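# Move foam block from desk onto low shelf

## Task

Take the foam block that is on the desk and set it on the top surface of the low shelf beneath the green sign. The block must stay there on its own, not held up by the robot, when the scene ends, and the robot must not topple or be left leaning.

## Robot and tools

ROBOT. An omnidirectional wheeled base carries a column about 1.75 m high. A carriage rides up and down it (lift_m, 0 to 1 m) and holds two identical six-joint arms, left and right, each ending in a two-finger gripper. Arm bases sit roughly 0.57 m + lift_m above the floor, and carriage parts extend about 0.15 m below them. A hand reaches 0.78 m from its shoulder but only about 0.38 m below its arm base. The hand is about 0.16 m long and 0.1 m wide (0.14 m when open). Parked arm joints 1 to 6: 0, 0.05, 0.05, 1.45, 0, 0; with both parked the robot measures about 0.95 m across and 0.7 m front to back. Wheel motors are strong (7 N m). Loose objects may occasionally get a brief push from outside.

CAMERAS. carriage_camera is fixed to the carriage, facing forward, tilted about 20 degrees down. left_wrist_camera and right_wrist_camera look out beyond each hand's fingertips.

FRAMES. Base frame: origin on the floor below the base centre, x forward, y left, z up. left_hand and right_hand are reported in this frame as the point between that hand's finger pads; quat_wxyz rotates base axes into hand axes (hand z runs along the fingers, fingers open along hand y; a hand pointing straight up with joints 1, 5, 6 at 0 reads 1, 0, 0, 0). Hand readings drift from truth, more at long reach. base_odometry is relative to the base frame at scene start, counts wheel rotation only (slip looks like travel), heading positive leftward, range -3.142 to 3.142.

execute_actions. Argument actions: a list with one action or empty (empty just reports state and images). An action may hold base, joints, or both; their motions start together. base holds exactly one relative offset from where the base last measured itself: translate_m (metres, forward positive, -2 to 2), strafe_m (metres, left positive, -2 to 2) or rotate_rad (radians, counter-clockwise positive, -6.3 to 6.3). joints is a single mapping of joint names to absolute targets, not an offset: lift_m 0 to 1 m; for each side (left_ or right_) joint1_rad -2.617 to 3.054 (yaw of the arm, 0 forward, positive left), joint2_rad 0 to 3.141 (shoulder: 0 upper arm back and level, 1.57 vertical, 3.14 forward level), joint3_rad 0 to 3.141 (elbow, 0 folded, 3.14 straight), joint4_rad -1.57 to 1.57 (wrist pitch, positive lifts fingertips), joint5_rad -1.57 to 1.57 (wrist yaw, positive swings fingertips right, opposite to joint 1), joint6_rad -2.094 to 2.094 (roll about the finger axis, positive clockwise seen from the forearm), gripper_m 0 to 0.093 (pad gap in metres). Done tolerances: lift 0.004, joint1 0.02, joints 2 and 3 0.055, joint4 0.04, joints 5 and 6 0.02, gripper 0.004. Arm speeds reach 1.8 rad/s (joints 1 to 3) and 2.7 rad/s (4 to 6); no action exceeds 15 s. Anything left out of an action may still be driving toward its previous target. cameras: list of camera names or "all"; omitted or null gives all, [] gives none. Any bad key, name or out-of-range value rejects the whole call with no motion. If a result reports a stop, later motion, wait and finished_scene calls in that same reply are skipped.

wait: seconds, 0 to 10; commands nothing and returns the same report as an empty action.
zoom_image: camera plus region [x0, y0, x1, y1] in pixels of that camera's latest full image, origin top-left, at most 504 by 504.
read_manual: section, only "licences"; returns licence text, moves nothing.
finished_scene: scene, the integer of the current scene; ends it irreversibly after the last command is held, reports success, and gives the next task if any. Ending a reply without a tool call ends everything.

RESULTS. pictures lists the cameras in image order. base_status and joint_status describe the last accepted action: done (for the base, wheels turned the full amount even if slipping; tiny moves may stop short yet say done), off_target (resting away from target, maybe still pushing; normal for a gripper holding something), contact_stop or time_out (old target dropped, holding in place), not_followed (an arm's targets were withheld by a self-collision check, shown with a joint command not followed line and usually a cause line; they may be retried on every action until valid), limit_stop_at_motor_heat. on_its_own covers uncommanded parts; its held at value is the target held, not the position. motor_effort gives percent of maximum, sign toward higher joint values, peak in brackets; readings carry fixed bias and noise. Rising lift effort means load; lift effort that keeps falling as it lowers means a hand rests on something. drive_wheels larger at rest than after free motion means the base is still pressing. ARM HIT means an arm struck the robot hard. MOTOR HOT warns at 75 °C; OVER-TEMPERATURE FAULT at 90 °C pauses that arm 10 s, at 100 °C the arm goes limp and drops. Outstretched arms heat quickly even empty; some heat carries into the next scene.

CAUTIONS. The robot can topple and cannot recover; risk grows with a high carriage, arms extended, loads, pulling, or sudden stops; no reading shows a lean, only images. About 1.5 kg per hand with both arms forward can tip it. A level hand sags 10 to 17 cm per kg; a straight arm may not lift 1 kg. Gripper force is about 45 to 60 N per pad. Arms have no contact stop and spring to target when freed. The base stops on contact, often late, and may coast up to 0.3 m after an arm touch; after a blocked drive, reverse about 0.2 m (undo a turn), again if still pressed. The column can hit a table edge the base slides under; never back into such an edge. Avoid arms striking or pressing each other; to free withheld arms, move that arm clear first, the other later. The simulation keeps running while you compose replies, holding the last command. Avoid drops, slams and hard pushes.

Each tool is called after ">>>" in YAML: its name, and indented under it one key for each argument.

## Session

>>> execute_actions:
  actions: []
  cameras: ["carriage_camera"]

Scene clock: 0.00 s.
base_odometry: x=+0.000 y=+0.000 heading=+0.000 (m, m, rad; odometry frame)
base_status: not commanded
joint_positions: lift_m=+0.303 left_joint1_rad=-0.010 left_joint2_rad=+0.058 left_joint3_rad=+0.012 left_joint4_rad=+1.423 left_joint5_rad=-0.028 left_joint6_rad=-0.037 left_gripper_m=+0.095 right_joint1_rad=-0.032 right_joint2_rad=+0.083 right_joint3_rad=+0.037 right_joint4_rad=+1.412 right_joint5_rad=-0.010 right_joint6_rad=+0.017 right_gripper_m=+0.095
joint_status: not commanded
motor_effort: lift_m=+32 drive_wheels=-1 (%)
left_hand: x=+0.3308 y=+0.3247 z=+1.2940 quat_wxyz=(+0.995, -0.015, +0.097, -0.022) (m; base frame)
right_hand: x=+0.3339 y=-0.3203 z=+1.3000 quat_wxyz=(+0.995, -0.003, +0.102, -0.007) (m; base frame)
pictures: carriage_camera
Images, in order (width x height): carriage_camera 896x504.

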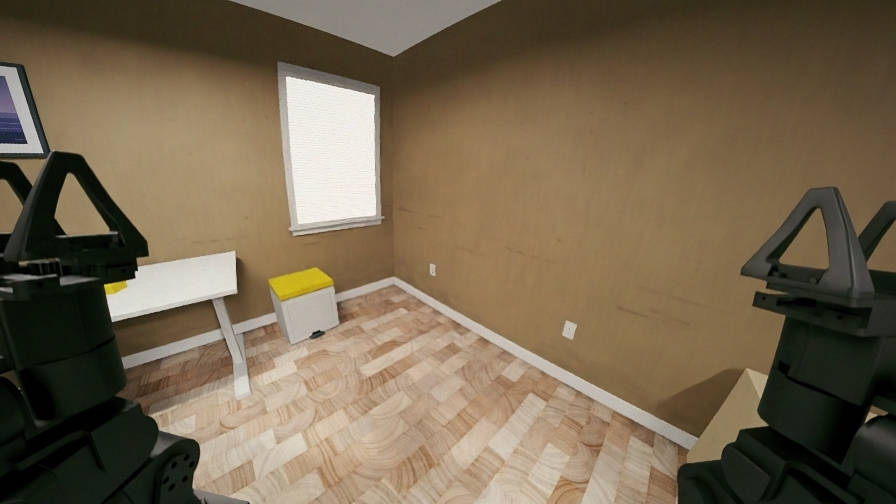

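>>> execute_actions:
  actions:
    - {"base":{"rotate_rad":0.88}}
  cameras: ["carriage_camera"]

Scene clock: 5.80 s.
base_odometry: x=+0.000 y=+0.000 heading=+0.880 (m, m, rad; odometry frame)
base_status: done
joint_positions: lift_m=+0.303 left_joint1_rad=-0.010 left_joint2_rad=+0.058 left_joint3_rad=+0.012 left_joint4_rad=+1.422 left_joint5_rad=-0.028 left_joint6_rad=-0.037 left_gripper_m=+0.095 right_joint1_rad=-0.032 right_joint2_rad=+0.083 right_joint3_rad=+0.037 right_joint4_rad=+1.412 right_joint5_rad=-0.010 right_joint6_rad=+0.017 right_gripper_m=+0.095
joint_status: not commanded
motor_effort: lift_m=+32(32) drive_wheels=+5(15) (%)
left_hand: x=+0.3309 y=+0.3247 z=+1.2940 quat_wxyz=(+0.995, -0.015, +0.097, -0.022) (m; base frame)
right_hand: x=+0.3339 y=-0.3203 z=+1.3000 quat_wxyz=(+0.995, -0.003, +0.103, -0.007) (m; base frame)
pictures: carriage_camera
Images, in order (width x height): carriage_camera 896x504.

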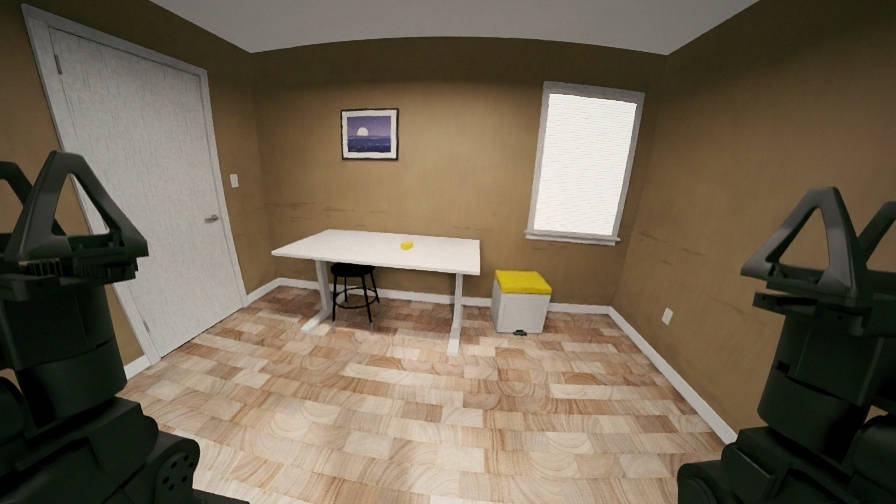

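>>> execute_actions:
  actions:
    - {"base":{"translate_m":1.1},"joints":{"left_joint2_rad":2.3,"left_joint3_rad":2.0,"left_joint4_rad":-1.15}}
  cameras: ["carriage_camera","left_wrist_camera"]

Scene clock: 15.23 s.
base_odometry: x=+0.700 y=+0.849 heading=+0.881 (m, m, rad; odometry frame)
base_status: done
joint_positions: lift_m=+0.303 left_joint1_rad=-0.010 left_joint2_rad=+2.309 left_joint3_rad=+1.975 left_joint4_rad=-1.154 left_joint5_rad=-0.028 left_joint6_rad=-0.037 left_gripper_m=+0.095 right_joint1_rad=-0.032 right_joint2_rad=+0.083 right_joint3_rad=+0.037 right_joint4_rad=+1.412 right_joint5_rad=-0.010 right_joint6_rad=+0.017 right_gripper_m=+0.095
joint_status: all done
motor_effort: lift_m=+32(32) drive_wheels=-7(23) (%)
left_hand: x=+0.7486 y=+0.3205 z=+0.9153 quat_wxyz=(+0.042, -0.014, +0.999, +0.013) (m; base frame)
right_hand: x=+0.3339 y=-0.3203 z=+1.3000 quat_wxyz=(+0.995, -0.003, +0.103, -0.007) (m; base frame)
pictures: carriage_camera, left_wrist_camera
Images, in order (width x height): carriage_camera 896x504, left_wrist_camera 896x504.

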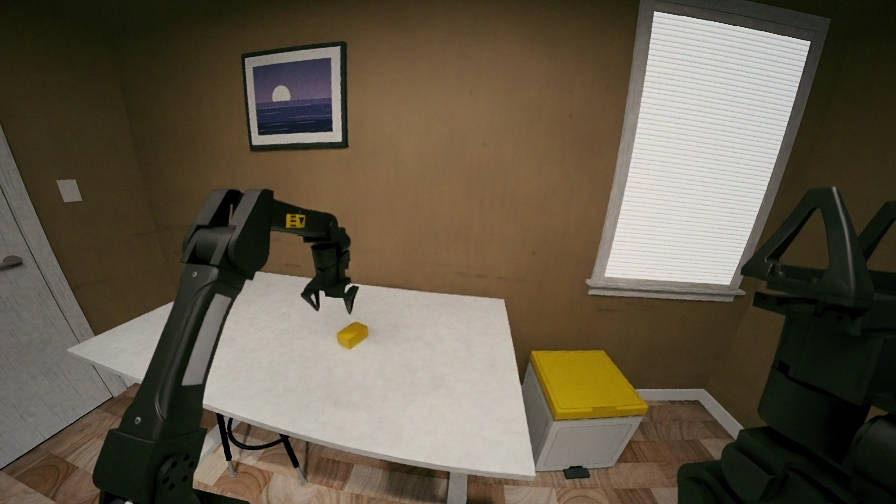

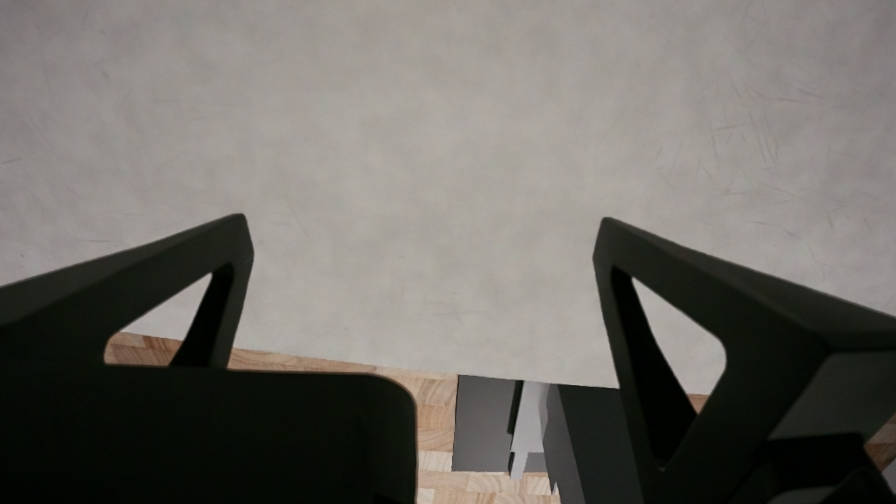

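>>> execute_actions:
  actions:
    - {"base":{"translate_m":0.1},"joints":{"left_joint2_rad":2.43,"left_joint3_rad":2.01,"left_joint4_rad":-1.11,"left_joint6_rad":0.75}}
  cameras: ["carriage_camera","left_wrist_camera"]

Scene clock: 22.00 s.
base_odometry: x=+0.764 y=+0.926 heading=+0.881 (m, m, rad; odometry frame)
base_status: done
joint_positions: lift_m=+0.303 left_joint1_rad=-0.010 left_joint2_rad=+2.446 left_joint3_rad=+1.998 left_joint4_rad=-1.112 left_joint5_rad=-0.028 left_joint6_rad=+0.744 left_gripper_m=+0.095 right_joint1_rad=-0.032 right_joint2_rad=+0.083 right_joint3_rad=+0.037 right_joint4_rad=+1.410 right_joint5_rad=-0.010 right_joint6_rad=+0.017 right_gripper_m=+0.095
joint_status: all done
motor_effort: lift_m=+32(32) drive_wheels=-5(19) (%)
left_hand: x=+0.7515 y=+0.3205 z=+0.8601 quat_wxyz=(+0.000, +0.368, +0.930, +0.015) (m; base frame)
right_hand: x=+0.3343 y=-0.3203 z=+1.3000 quat_wxyz=(+0.995, -0.003, +0.103, -0.007) (m; base frame)
pictures: carriage_camera, left_wrist_camera
Images, in order (width x height): carriage_camera 896x504, left_wrist_camera 896x504.

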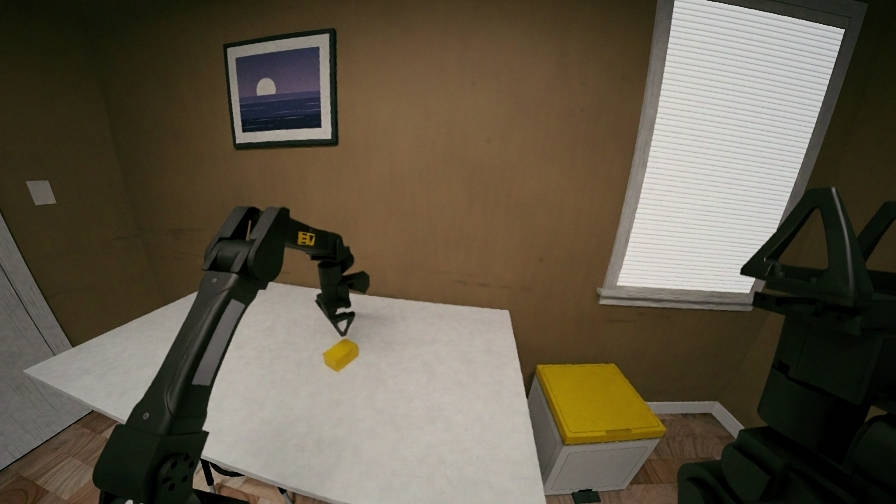

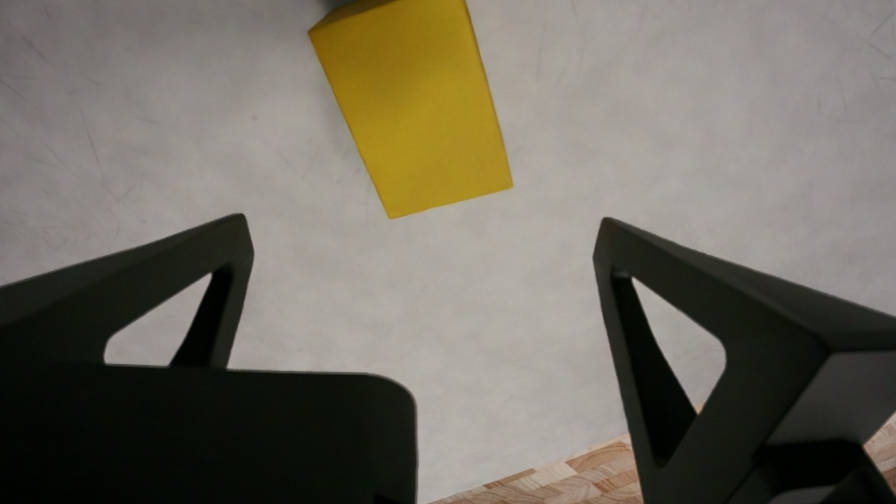

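>>> execute_actions:
  actions:
    - {"joints":{"lift_m":0.245,"left_joint1_rad":0.015,"left_joint6_rad":0.48}}
  cameras: ["carriage_camera","left_wrist_camera"]

Scene clock: 25.93 s.
base_odometry: x=+0.764 y=+0.926 heading=+0.881 (m, m, rad; odometry frame)
base_status: not commanded
joint_positions: lift_m=+0.245 left_joint1_rad=+0.013 left_joint2_rad=+2.443 left_joint3_rad=+1.998 left_joint4_rad=-1.112 left_joint5_rad=-0.028 left_joint6_rad=+0.486 left_gripper_m=+0.095 right_joint1_rad=-0.032 right_joint2_rad=+0.083 right_joint3_rad=+0.037 right_joint4_rad=+1.411 right_joint5_rad=-0.010 right_joint6_rad=+0.017 right_gripper_m=+0.095
joint_status: all done
motor_effort: lift_m=+30(32) drive_wheels=-5(7) (%)
left_hand: x=+0.7517 y=+0.3314 z=+0.8039 quat_wxyz=(+0.003, +0.234, +0.972, +0.015) (m; base frame)
right_hand: x=+0.3342 y=-0.3203 z=+1.2422 quat_wxyz=(+0.995, -0.003, +0.103, -0.007) (m; base frame)
pictures: carriage_camera, left_wrist_camera
Images, in order (width x height): carriage_camera 896x504, left_wrist_camera 896x504.

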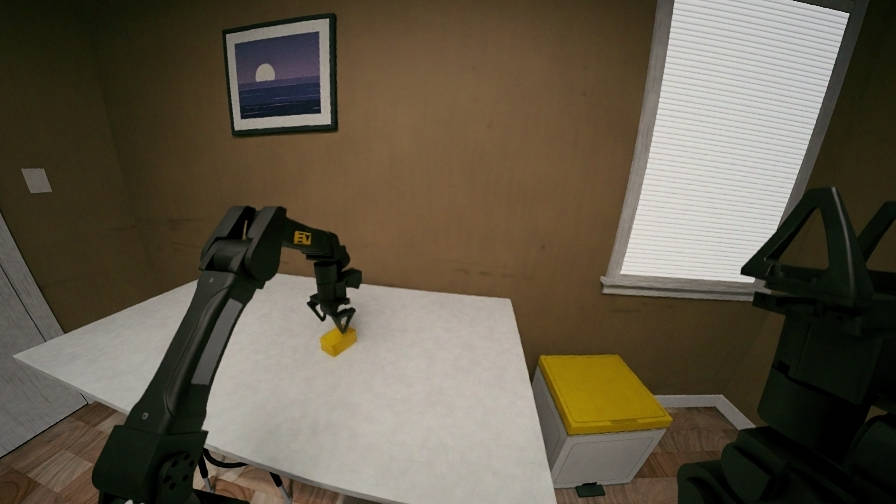

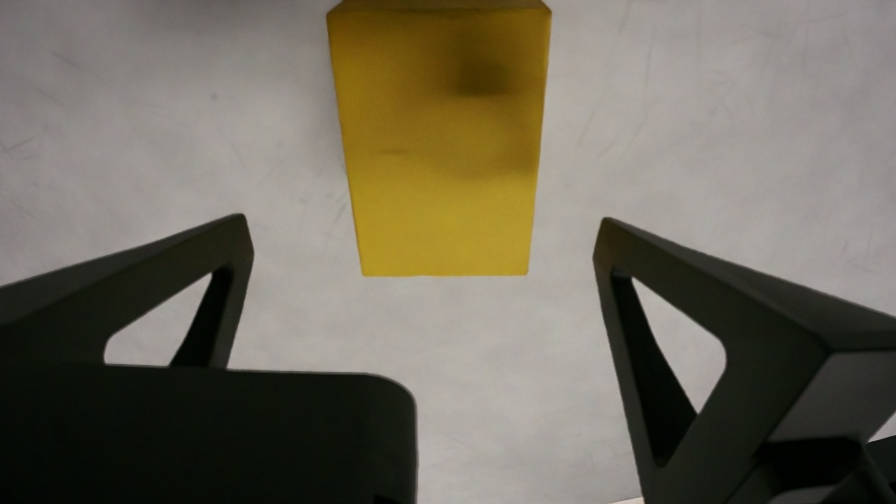

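>>> execute_actions:
  actions:
    - {"joints":{"lift_m":0.2,"left_joint1_rad":0.003}}
  cameras: ["left_wrist_camera"]

>>> execute_actions:
  actions:
    - {"joints":{"left_gripper_m":0.03}}
  cameras: ["carriage_camera","left_wrist_camera"]

Scene clock: 29.10 s.
base_odometry: x=+0.764 y=+0.926 heading=+0.881 (m, m, rad; odometry frame)
base_status: not commanded
joint_positions: lift_m=+0.200 left_joint1_rad=+0.010 left_joint2_rad=+2.443 left_joint3_rad=+1.998 left_joint4_rad=-1.112 left_joint5_rad=-0.028 left_joint6_rad=+0.486 left_gripper_m=+0.095 right_joint1_rad=-0.032 right_joint2_rad=+0.083 right_joint3_rad=+0.037 right_joint4_rad=+1.411 right_joint5_rad=-0.010 right_joint6_rad=+0.017 right_gripper_m=+0.095
joint_status: all done
motor_effort: lift_m=+31(31) drive_wheels=-5(7) (%)
left_hand: x=+0.7517 y=+0.3298 z=+0.7588 quat_wxyz=(+0.003, +0.236, +0.972, +0.015) (m; base frame)
right_hand: x=+0.3342 y=-0.3203 z=+1.1972 quat_wxyz=(+0.995, -0.003, +0.103, -0.007) (m; base frame)
pictures: left_wrist_camera
Images, in order (width x height): left_wrist_camera 896x504.

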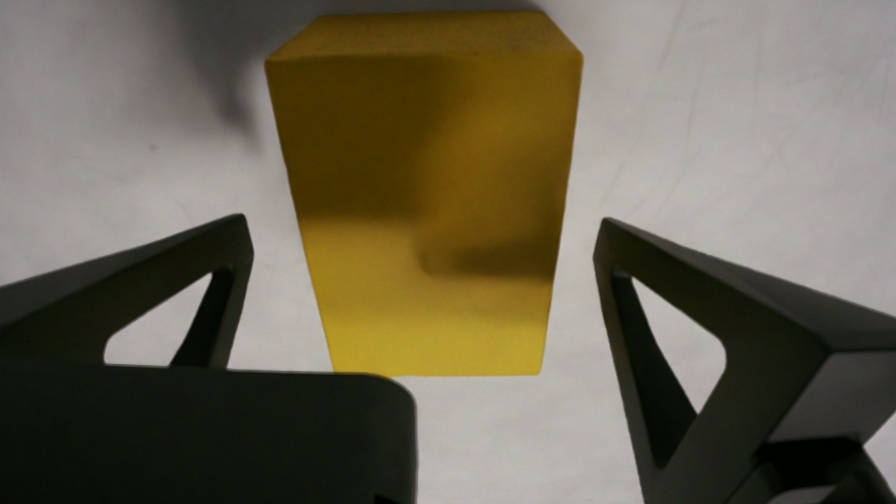

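Scene clock: 29.73 s.
base_odometry: x=+0.764 y=+0.926 heading=+0.881 (m, m, rad; odometry frame)
base_status: not commanded
joint_positions: lift_m=+0.200 left_joint1_rad=+0.010 left_joint2_rad=+2.443 left_joint3_rad=+1.998 left_joint4_rad=-1.112 left_joint5_rad=-0.028 left_joint6_rad=+0.486 left_gripper_m=+0.059 right_joint1_rad=-0.032 right_joint2_rad=+0.083 right_joint3_rad=+0.037 right_joint4_rad=+1.411 right_joint5_rad=-0.010 right_joint6_rad=+0.017 right_gripper_m=+0.095
joint_status: left_gripper_m off_target (ended at +0.059, target +0.030)
motor_effort: lift_m=+31(31) drive_wheels=+6(5) (%)
left_hand: x=+0.7517 y=+0.3298 z=+0.7588 quat_wxyz=(+0.003, +0.236, +0.972, +0.015) (m; base frame)
right_hand: x=+0.3342 y=-0.3203 z=+1.1972 quat_wxyz=(+0.995, -0.003, +0.103, -0.007) (m; base frame)
pictures: carriage_camera, left_wrist_camera
Images, in order (width x height): carriage_camera 896x504, left_wrist_camera 896x504.

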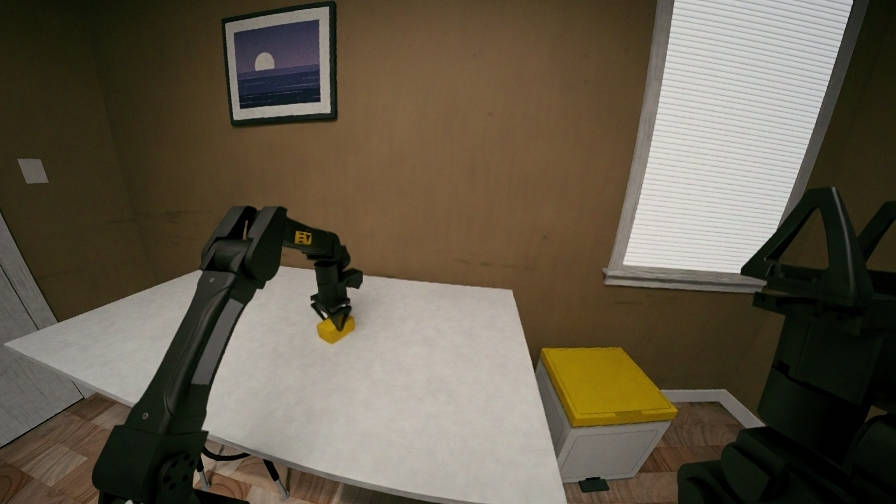

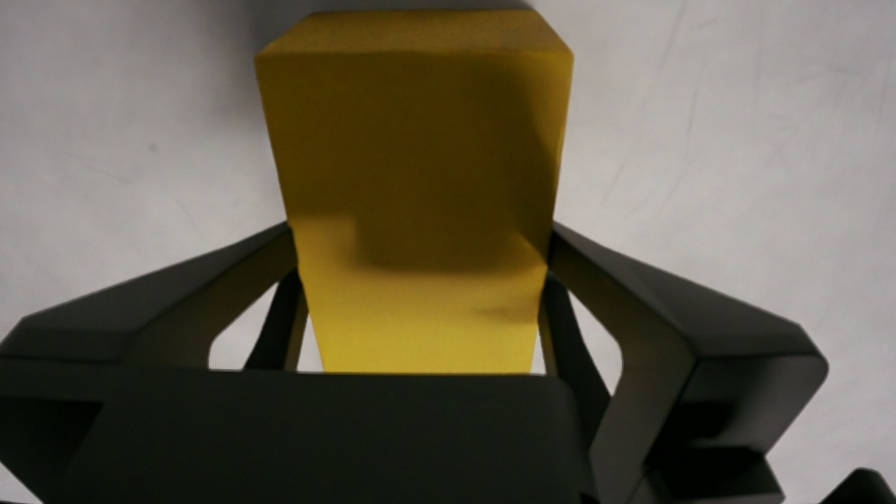

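>>> execute_actions:
  actions:
    - {"base":{"translate_m":-1.2},"joints":{"left_joint2_rad":2.1,"left_joint3_rad":1.75,"left_joint4_rad":-1.2,"right_joint1_rad":-2.5,"right_joint2_rad":1.3,"right_joint3_rad":1.3,"right_joint4_rad":0.5,"right_joint5_rad":0.7}}

Scene clock: 40.00 s.
base_odometry: x=+0.000 y=+0.000 heading=+0.881 (m, m, rad; odometry frame)
base_status: done
joint_positions: lift_m=+0.200 left_joint1_rad=+0.006 left_joint2_rad=+2.102 left_joint3_rad=+1.768 left_joint4_rad=-1.199 left_joint5_rad=-0.028 left_joint6_rad=+0.486 left_gripper_m=+0.059 right_joint1_rad=-2.497 right_joint2_rad=+1.304 right_joint3_rad=+1.272 right_joint4_rad=+0.488 right_joint5_rad=+0.699 right_joint6_rad=+0.017 right_gripper_m=+0.095
joint_status: all done
motor_effort: lift_m=+31(31) drive_wheels=-1(27) (%)
left_hand: x=+0.6937 y=+0.3277 z=+0.8445 quat_wxyz=(+0.015, +0.237, +0.971, +0.018) (m; base frame)
right_hand: x=-0.0922 y=-0.4610 z=+1.2835 quat_wxyz=(+0.087, +0.562, -0.123, -0.813) (m; base frame)
pictures: carriage_camera, left_wrist_camera, right_wrist_camera
Images, in order (width x height): carriage_camera 896x504, left_wrist_camera 896x504, right_wrist_camera 896x504.

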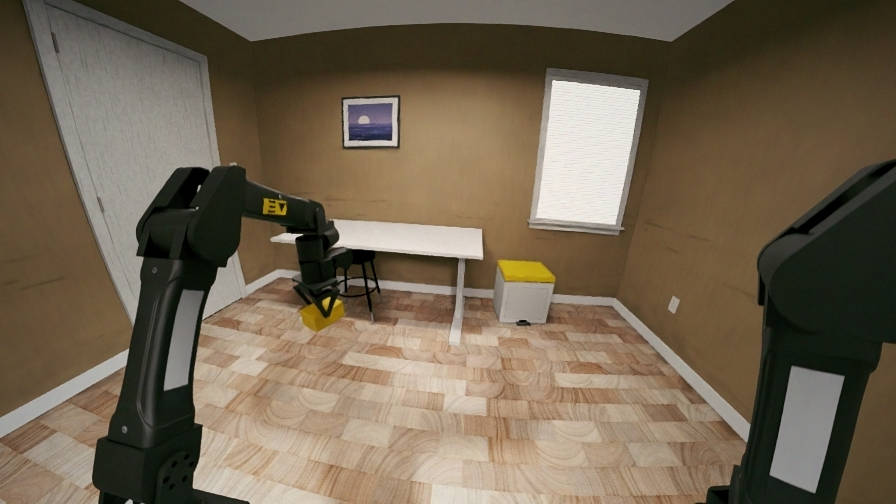

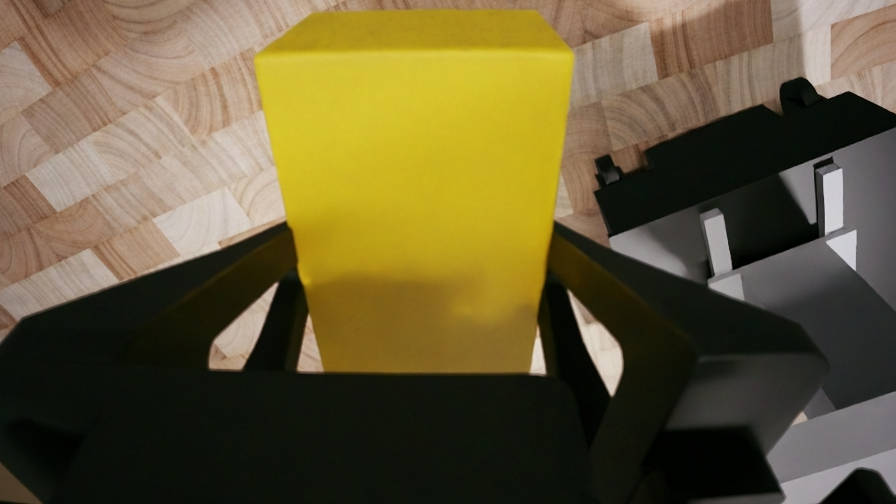

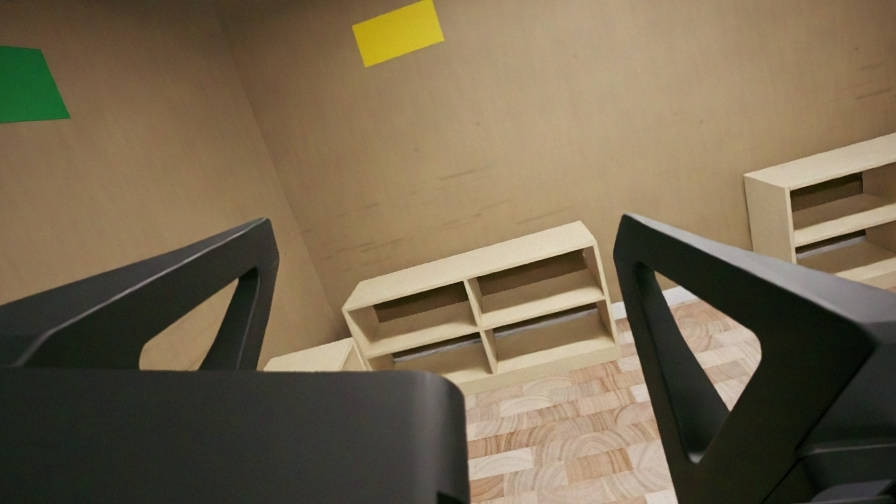

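>>> execute_actions:
  actions:
    - {"base":{"rotate_rad":-2.3}}
  cameras: ["carriage_camera"]

Scene clock: 49.57 s.
base_odometry: x=+0.000 y=+0.000 heading=-1.418 (m, m, rad; odometry frame)
base_status: done
joint_positions: lift_m=+0.200 left_joint1_rad=+0.004 left_joint2_rad=+2.102 left_joint3_rad=+1.768 left_joint4_rad=-1.193 left_joint5_rad=-0.028 left_joint6_rad=+0.486 left_gripper_m=+0.059 right_joint1_rad=-2.497 right_joint2_rad=+1.304 right_joint3_rad=+1.272 right_joint4_rad=+0.490 right_joint5_rad=+0.699 right_joint6_rad=+0.017 right_gripper_m=+0.095
joint_status: not commanded
motor_effort: lift_m=+31(31) drive_wheels=+6(17) (%)
left_hand: x=+0.6950 y=+0.3270 z=+0.8446 quat_wxyz=(+0.018, +0.238, +0.971, +0.019) (m; base frame)
right_hand: x=-0.0921 y=-0.4609 z=+1.2839 quat_wxyz=(+0.088, +0.562, -0.124, -0.813) (m; base frame)
pictures: carriage_camera
Images, in order (width x height): carriage_camera 896x504.

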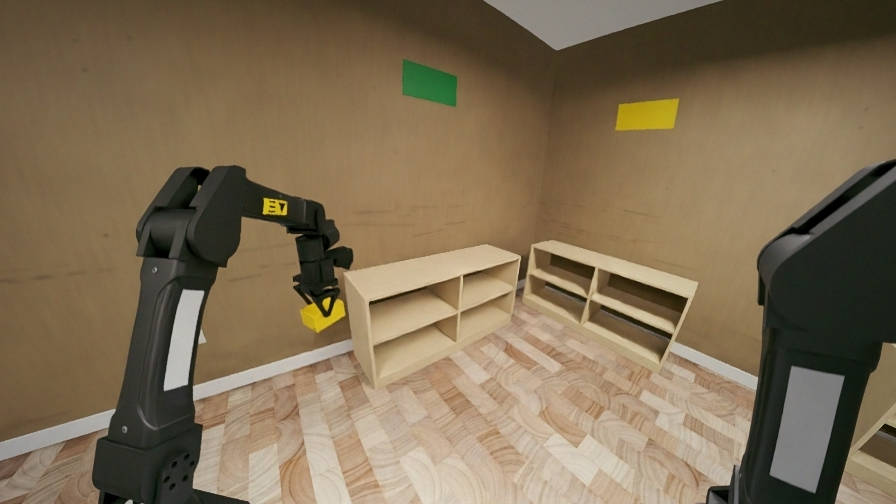

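>>> execute_actions:
  actions:
    - {"base":{"translate_m":0.75},"joints":{"lift_m":0.25,"left_joint1_rad":-0.16,"left_joint2_rad":2.48,"left_joint3_rad":1.82,"left_joint4_rad":-0.88,"left_joint6_rad":0.78}}
  cameras: ["carriage_camera","left_wrist_camera"]

Scene clock: 61.83 s.
base_odometry: x=+0.113 y=-0.742 heading=-1.419 (m, m, rad; odometry frame)
base_status: done
joint_positions: lift_m=+0.250 left_joint1_rad=-0.164 left_joint2_rad=+2.500 left_joint3_rad=+1.814 left_joint4_rad=-0.884 left_joint5_rad=-0.027 left_joint6_rad=+0.774 left_gripper_m=+0.059 right_joint1_rad=-2.497 right_joint2_rad=+1.304 right_joint3_rad=+1.281 right_joint4_rad=+0.495 right_joint5_rad=+0.700 right_joint6_rad=+0.017 right_gripper_m=+0.095
joint_status: all done
motor_effort: lift_m=+33(40) drive_wheels=-5(22) (%)
left_hand: x=+0.7333 y=+0.2499 z=+0.7392 quat_wxyz=(-0.004, +0.452, +0.892, +0.013) (m; base frame)
right_hand: x=-0.0907 y=-0.4599 z=+1.3383 quat_wxyz=(+0.091, +0.557, -0.127, -0.816) (m; base frame)
pictures: carriage_camera, left_wrist_camera
Images, in order (width x height): carriage_camera 896x504, left_wrist_camera 896x504.

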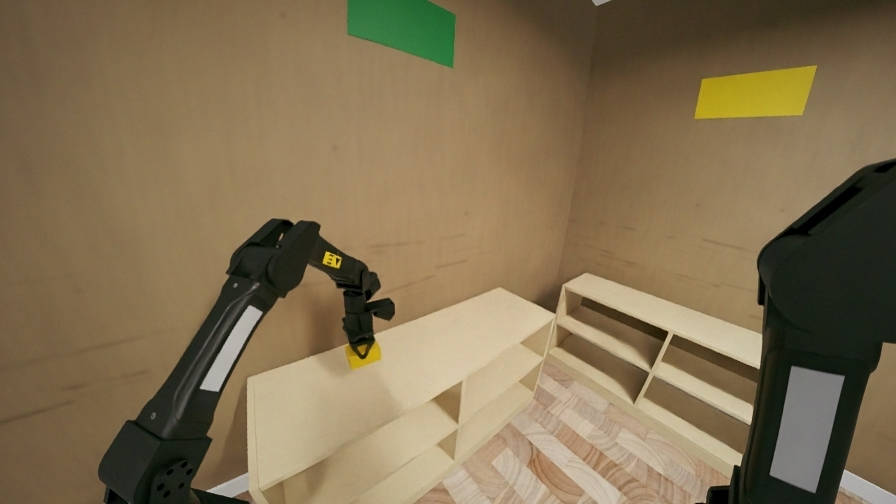

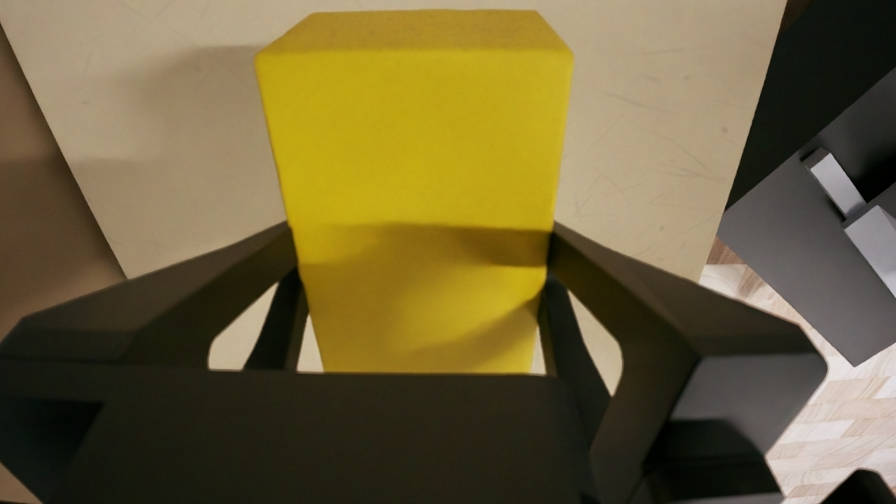

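>>> execute_actions:
  actions:
    - {"joints":{"lift_m":0.162}}
  cameras: ["carriage_camera","left_wrist_camera"]

Scene clock: 66.13 s.
base_odometry: x=+0.113 y=-0.742 heading=-1.419 (m, m, rad; odometry frame)
base_status: not commanded
joint_positions: lift_m=+0.162 left_joint1_rad=-0.164 left_joint2_rad=+2.490 left_joint3_rad=+1.814 left_joint4_rad=-0.882 left_joint5_rad=-0.027 left_joint6_rad=+0.774 left_gripper_m=+0.059 right_joint1_rad=-2.497 right_joint2_rad=+1.304 right_joint3_rad=+1.281 right_joint4_rad=+0.492 right_joint5_rad=+0.700 right_joint6_rad=+0.017 right_gripper_m=+0.095
joint_status: all done
motor_effort: lift_m=+30(30) drive_wheels=-5(5) (%)
left_hand: x=+0.7356 y=+0.2495 z=+0.6559 quat_wxyz=(+0.002, +0.452, +0.892, +0.015) (m; base frame)
right_hand: x=-0.0909 y=-0.4599 z=+1.2500 quat_wxyz=(+0.090, +0.558, -0.126, -0.815) (m; base frame)
pictures: carriage_camera, left_wrist_camera
Images, in order (width x height): carriage_camera 896x504, left_wrist_camera 896x504.

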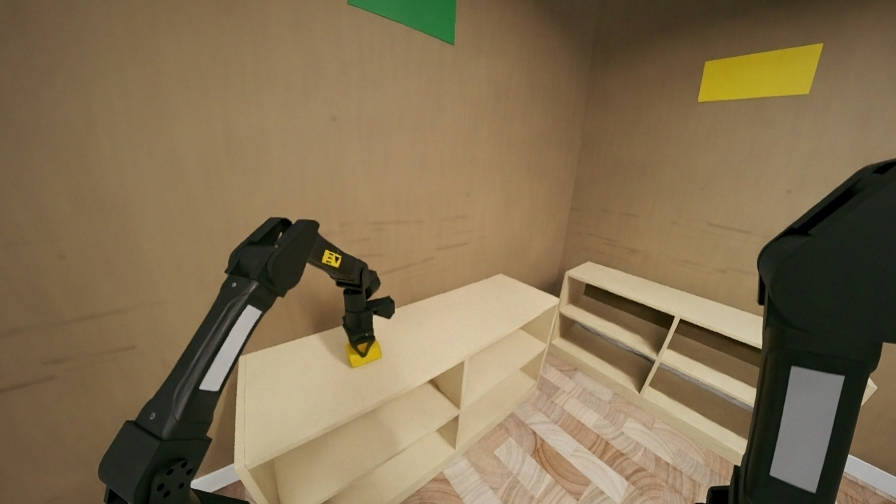

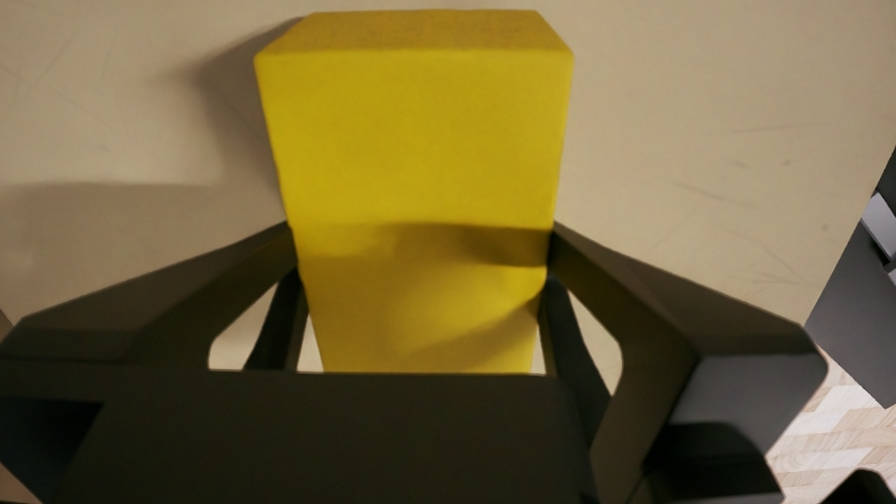

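Unclear if touching; lower a little more.

>>> execute_actions:
  actions:
    - {"joints":{"lift_m":0.15}}
  cameras: ["left_wrist_camera"]

Scene clock: 70.50 s.
base_odometry: x=+0.113 y=-0.742 heading=-1.419 (m, m, rad; odometry frame)
base_status: not commanded
joint_positions: lift_m=+0.150 left_joint1_rad=-0.164 left_joint2_rad=+2.480 left_joint3_rad=+1.815 left_joint4_rad=-0.880 left_joint5_rad=-0.027 left_joint6_rad=+0.774 left_gripper_m=+0.059 right_joint1_rad=-2.497 right_joint2_rad=+1.304 right_joint3_rad=+1.281 right_joint4_rad=+0.491 right_joint5_rad=+0.700 right_joint6_rad=+0.017 right_gripper_m=+0.095
joint_status: all done
motor_effort: lift_m=+29(30) drive_wheels=-5(5) (%)
left_hand: x=+0.7381 y=+0.2492 z=+0.6485 quat_wxyz=(+0.008, +0.452, +0.892, +0.017) (m; base frame)
right_hand: x=-0.0910 y=-0.4599 z=+1.2379 quat_wxyz=(+0.090, +0.558, -0.126, -0.815) (m; base frame)
pictures: left_wrist_camera
Images, in order (width x height): left_wrist_camera 896x504.

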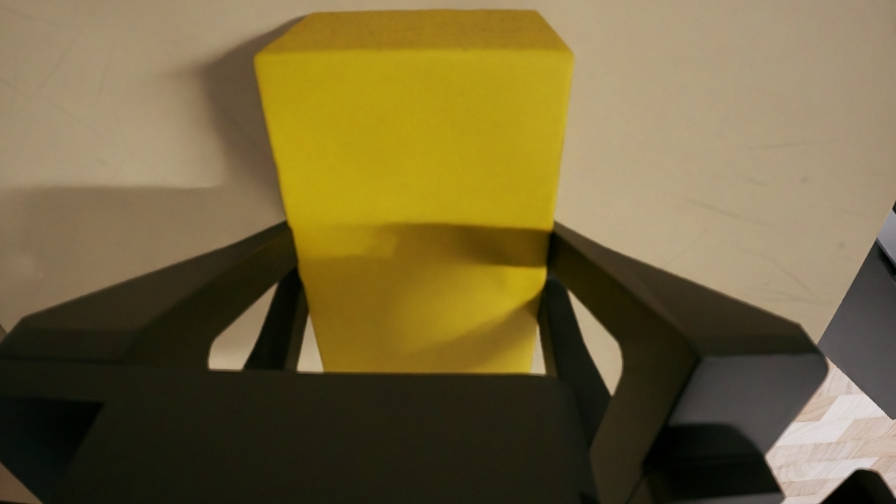

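>>> execute_actions:
  actions:
    - {"joints":{"left_gripper_m":0.093}}
  cameras: []

>>> execute_actions:
  actions:
    - {"joints":{"lift_m":0.22}}
  cameras: ["carriage_camera","left_wrist_camera"]

Scene clock: 74.87 s.
base_odometry: x=+0.113 y=-0.742 heading=-1.419 (m, m, rad; odometry frame)
base_status: not commanded
joint_positions: lift_m=+0.150 left_joint1_rad=-0.164 left_joint2_rad=+2.480 left_joint3_rad=+1.815 left_joint4_rad=-0.880 left_joint5_rad=-0.027 left_joint6_rad=+0.774 left_gripper_m=+0.093 right_joint1_rad=-2.497 right_joint2_rad=+1.304 right_joint3_rad=+1.281 right_joint4_rad=+0.491 right_joint5_rad=+0.700 right_joint6_rad=+0.017 right_gripper_m=+0.095
joint_status: all done
motor_effort: lift_m=+29(29) drive_wheels=-5(5) (%)
left_hand: x=+0.7381 y=+0.2492 z=+0.6485 quat_wxyz=(+0.008, +0.452, +0.892, +0.017) (m; base frame)
right_hand: x=-0.0910 y=-0.4599 z=+1.2379 quat_wxyz=(+0.090, +0.558, -0.126, -0.815) (m; base frame)
pictures: none
No camera images: the call's "cameras" was empty. Leave "cameras" out to get every camera's image.

Scene clock: 75.67 s.
base_odometry: x=+0.113 y=-0.742 heading=-1.419 (m, m, rad; odometry frame)
base_status: not commanded
joint_positions: lift_m=+0.220 left_joint1_rad=-0.164 left_joint2_rad=+2.483 left_joint3_rad=+1.815 left_joint4_rad=-0.880 left_joint5_rad=-0.027 left_joint6_rad=+0.774 left_gripper_m=+0.093 right_joint1_rad=-2.497 right_joint2_rad=+1.304 right_joint3_rad=+1.281 right_joint4_rad=+0.496 right_joint5_rad=+0.700 right_joint6_rad=+0.017 right_gripper_m=+0.095
joint_status: all done
motor_effort: lift_m=+32(41) drive_wheels=+6(5) (%)
left_hand: x=+0.7377 y=+0.2493 z=+0.7171 quat_wxyz=(+0.007, +0.452, +0.892, +0.016) (m; base frame)
right_hand: x=-0.0906 y=-0.4596 z=+1.3086 quat_wxyz=(+0.091, +0.556, -0.127, -0.816) (m; base frame)
pictures: carriage_camera, left_wrist_camera
Images, in order (width x height): carriage_camera 896x504, left_wrist_camera 896x504.

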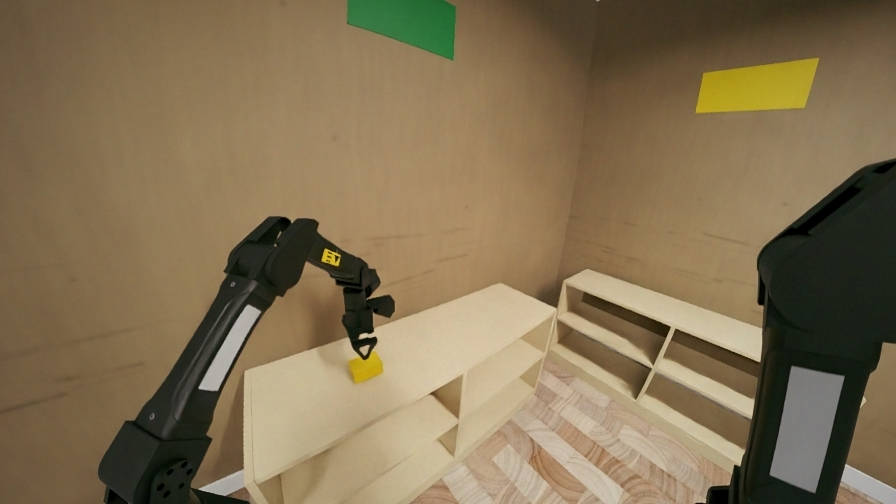

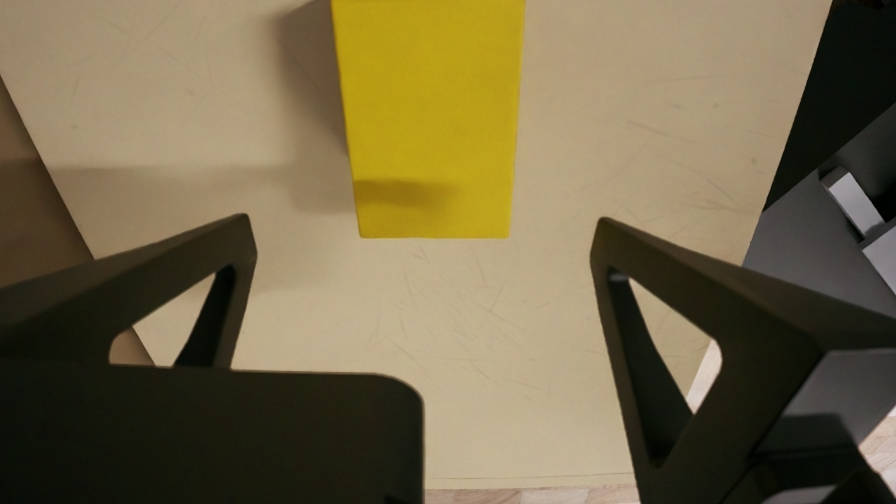

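>>> finished_scene:
  scene: 2

The scene is finished: the task was done.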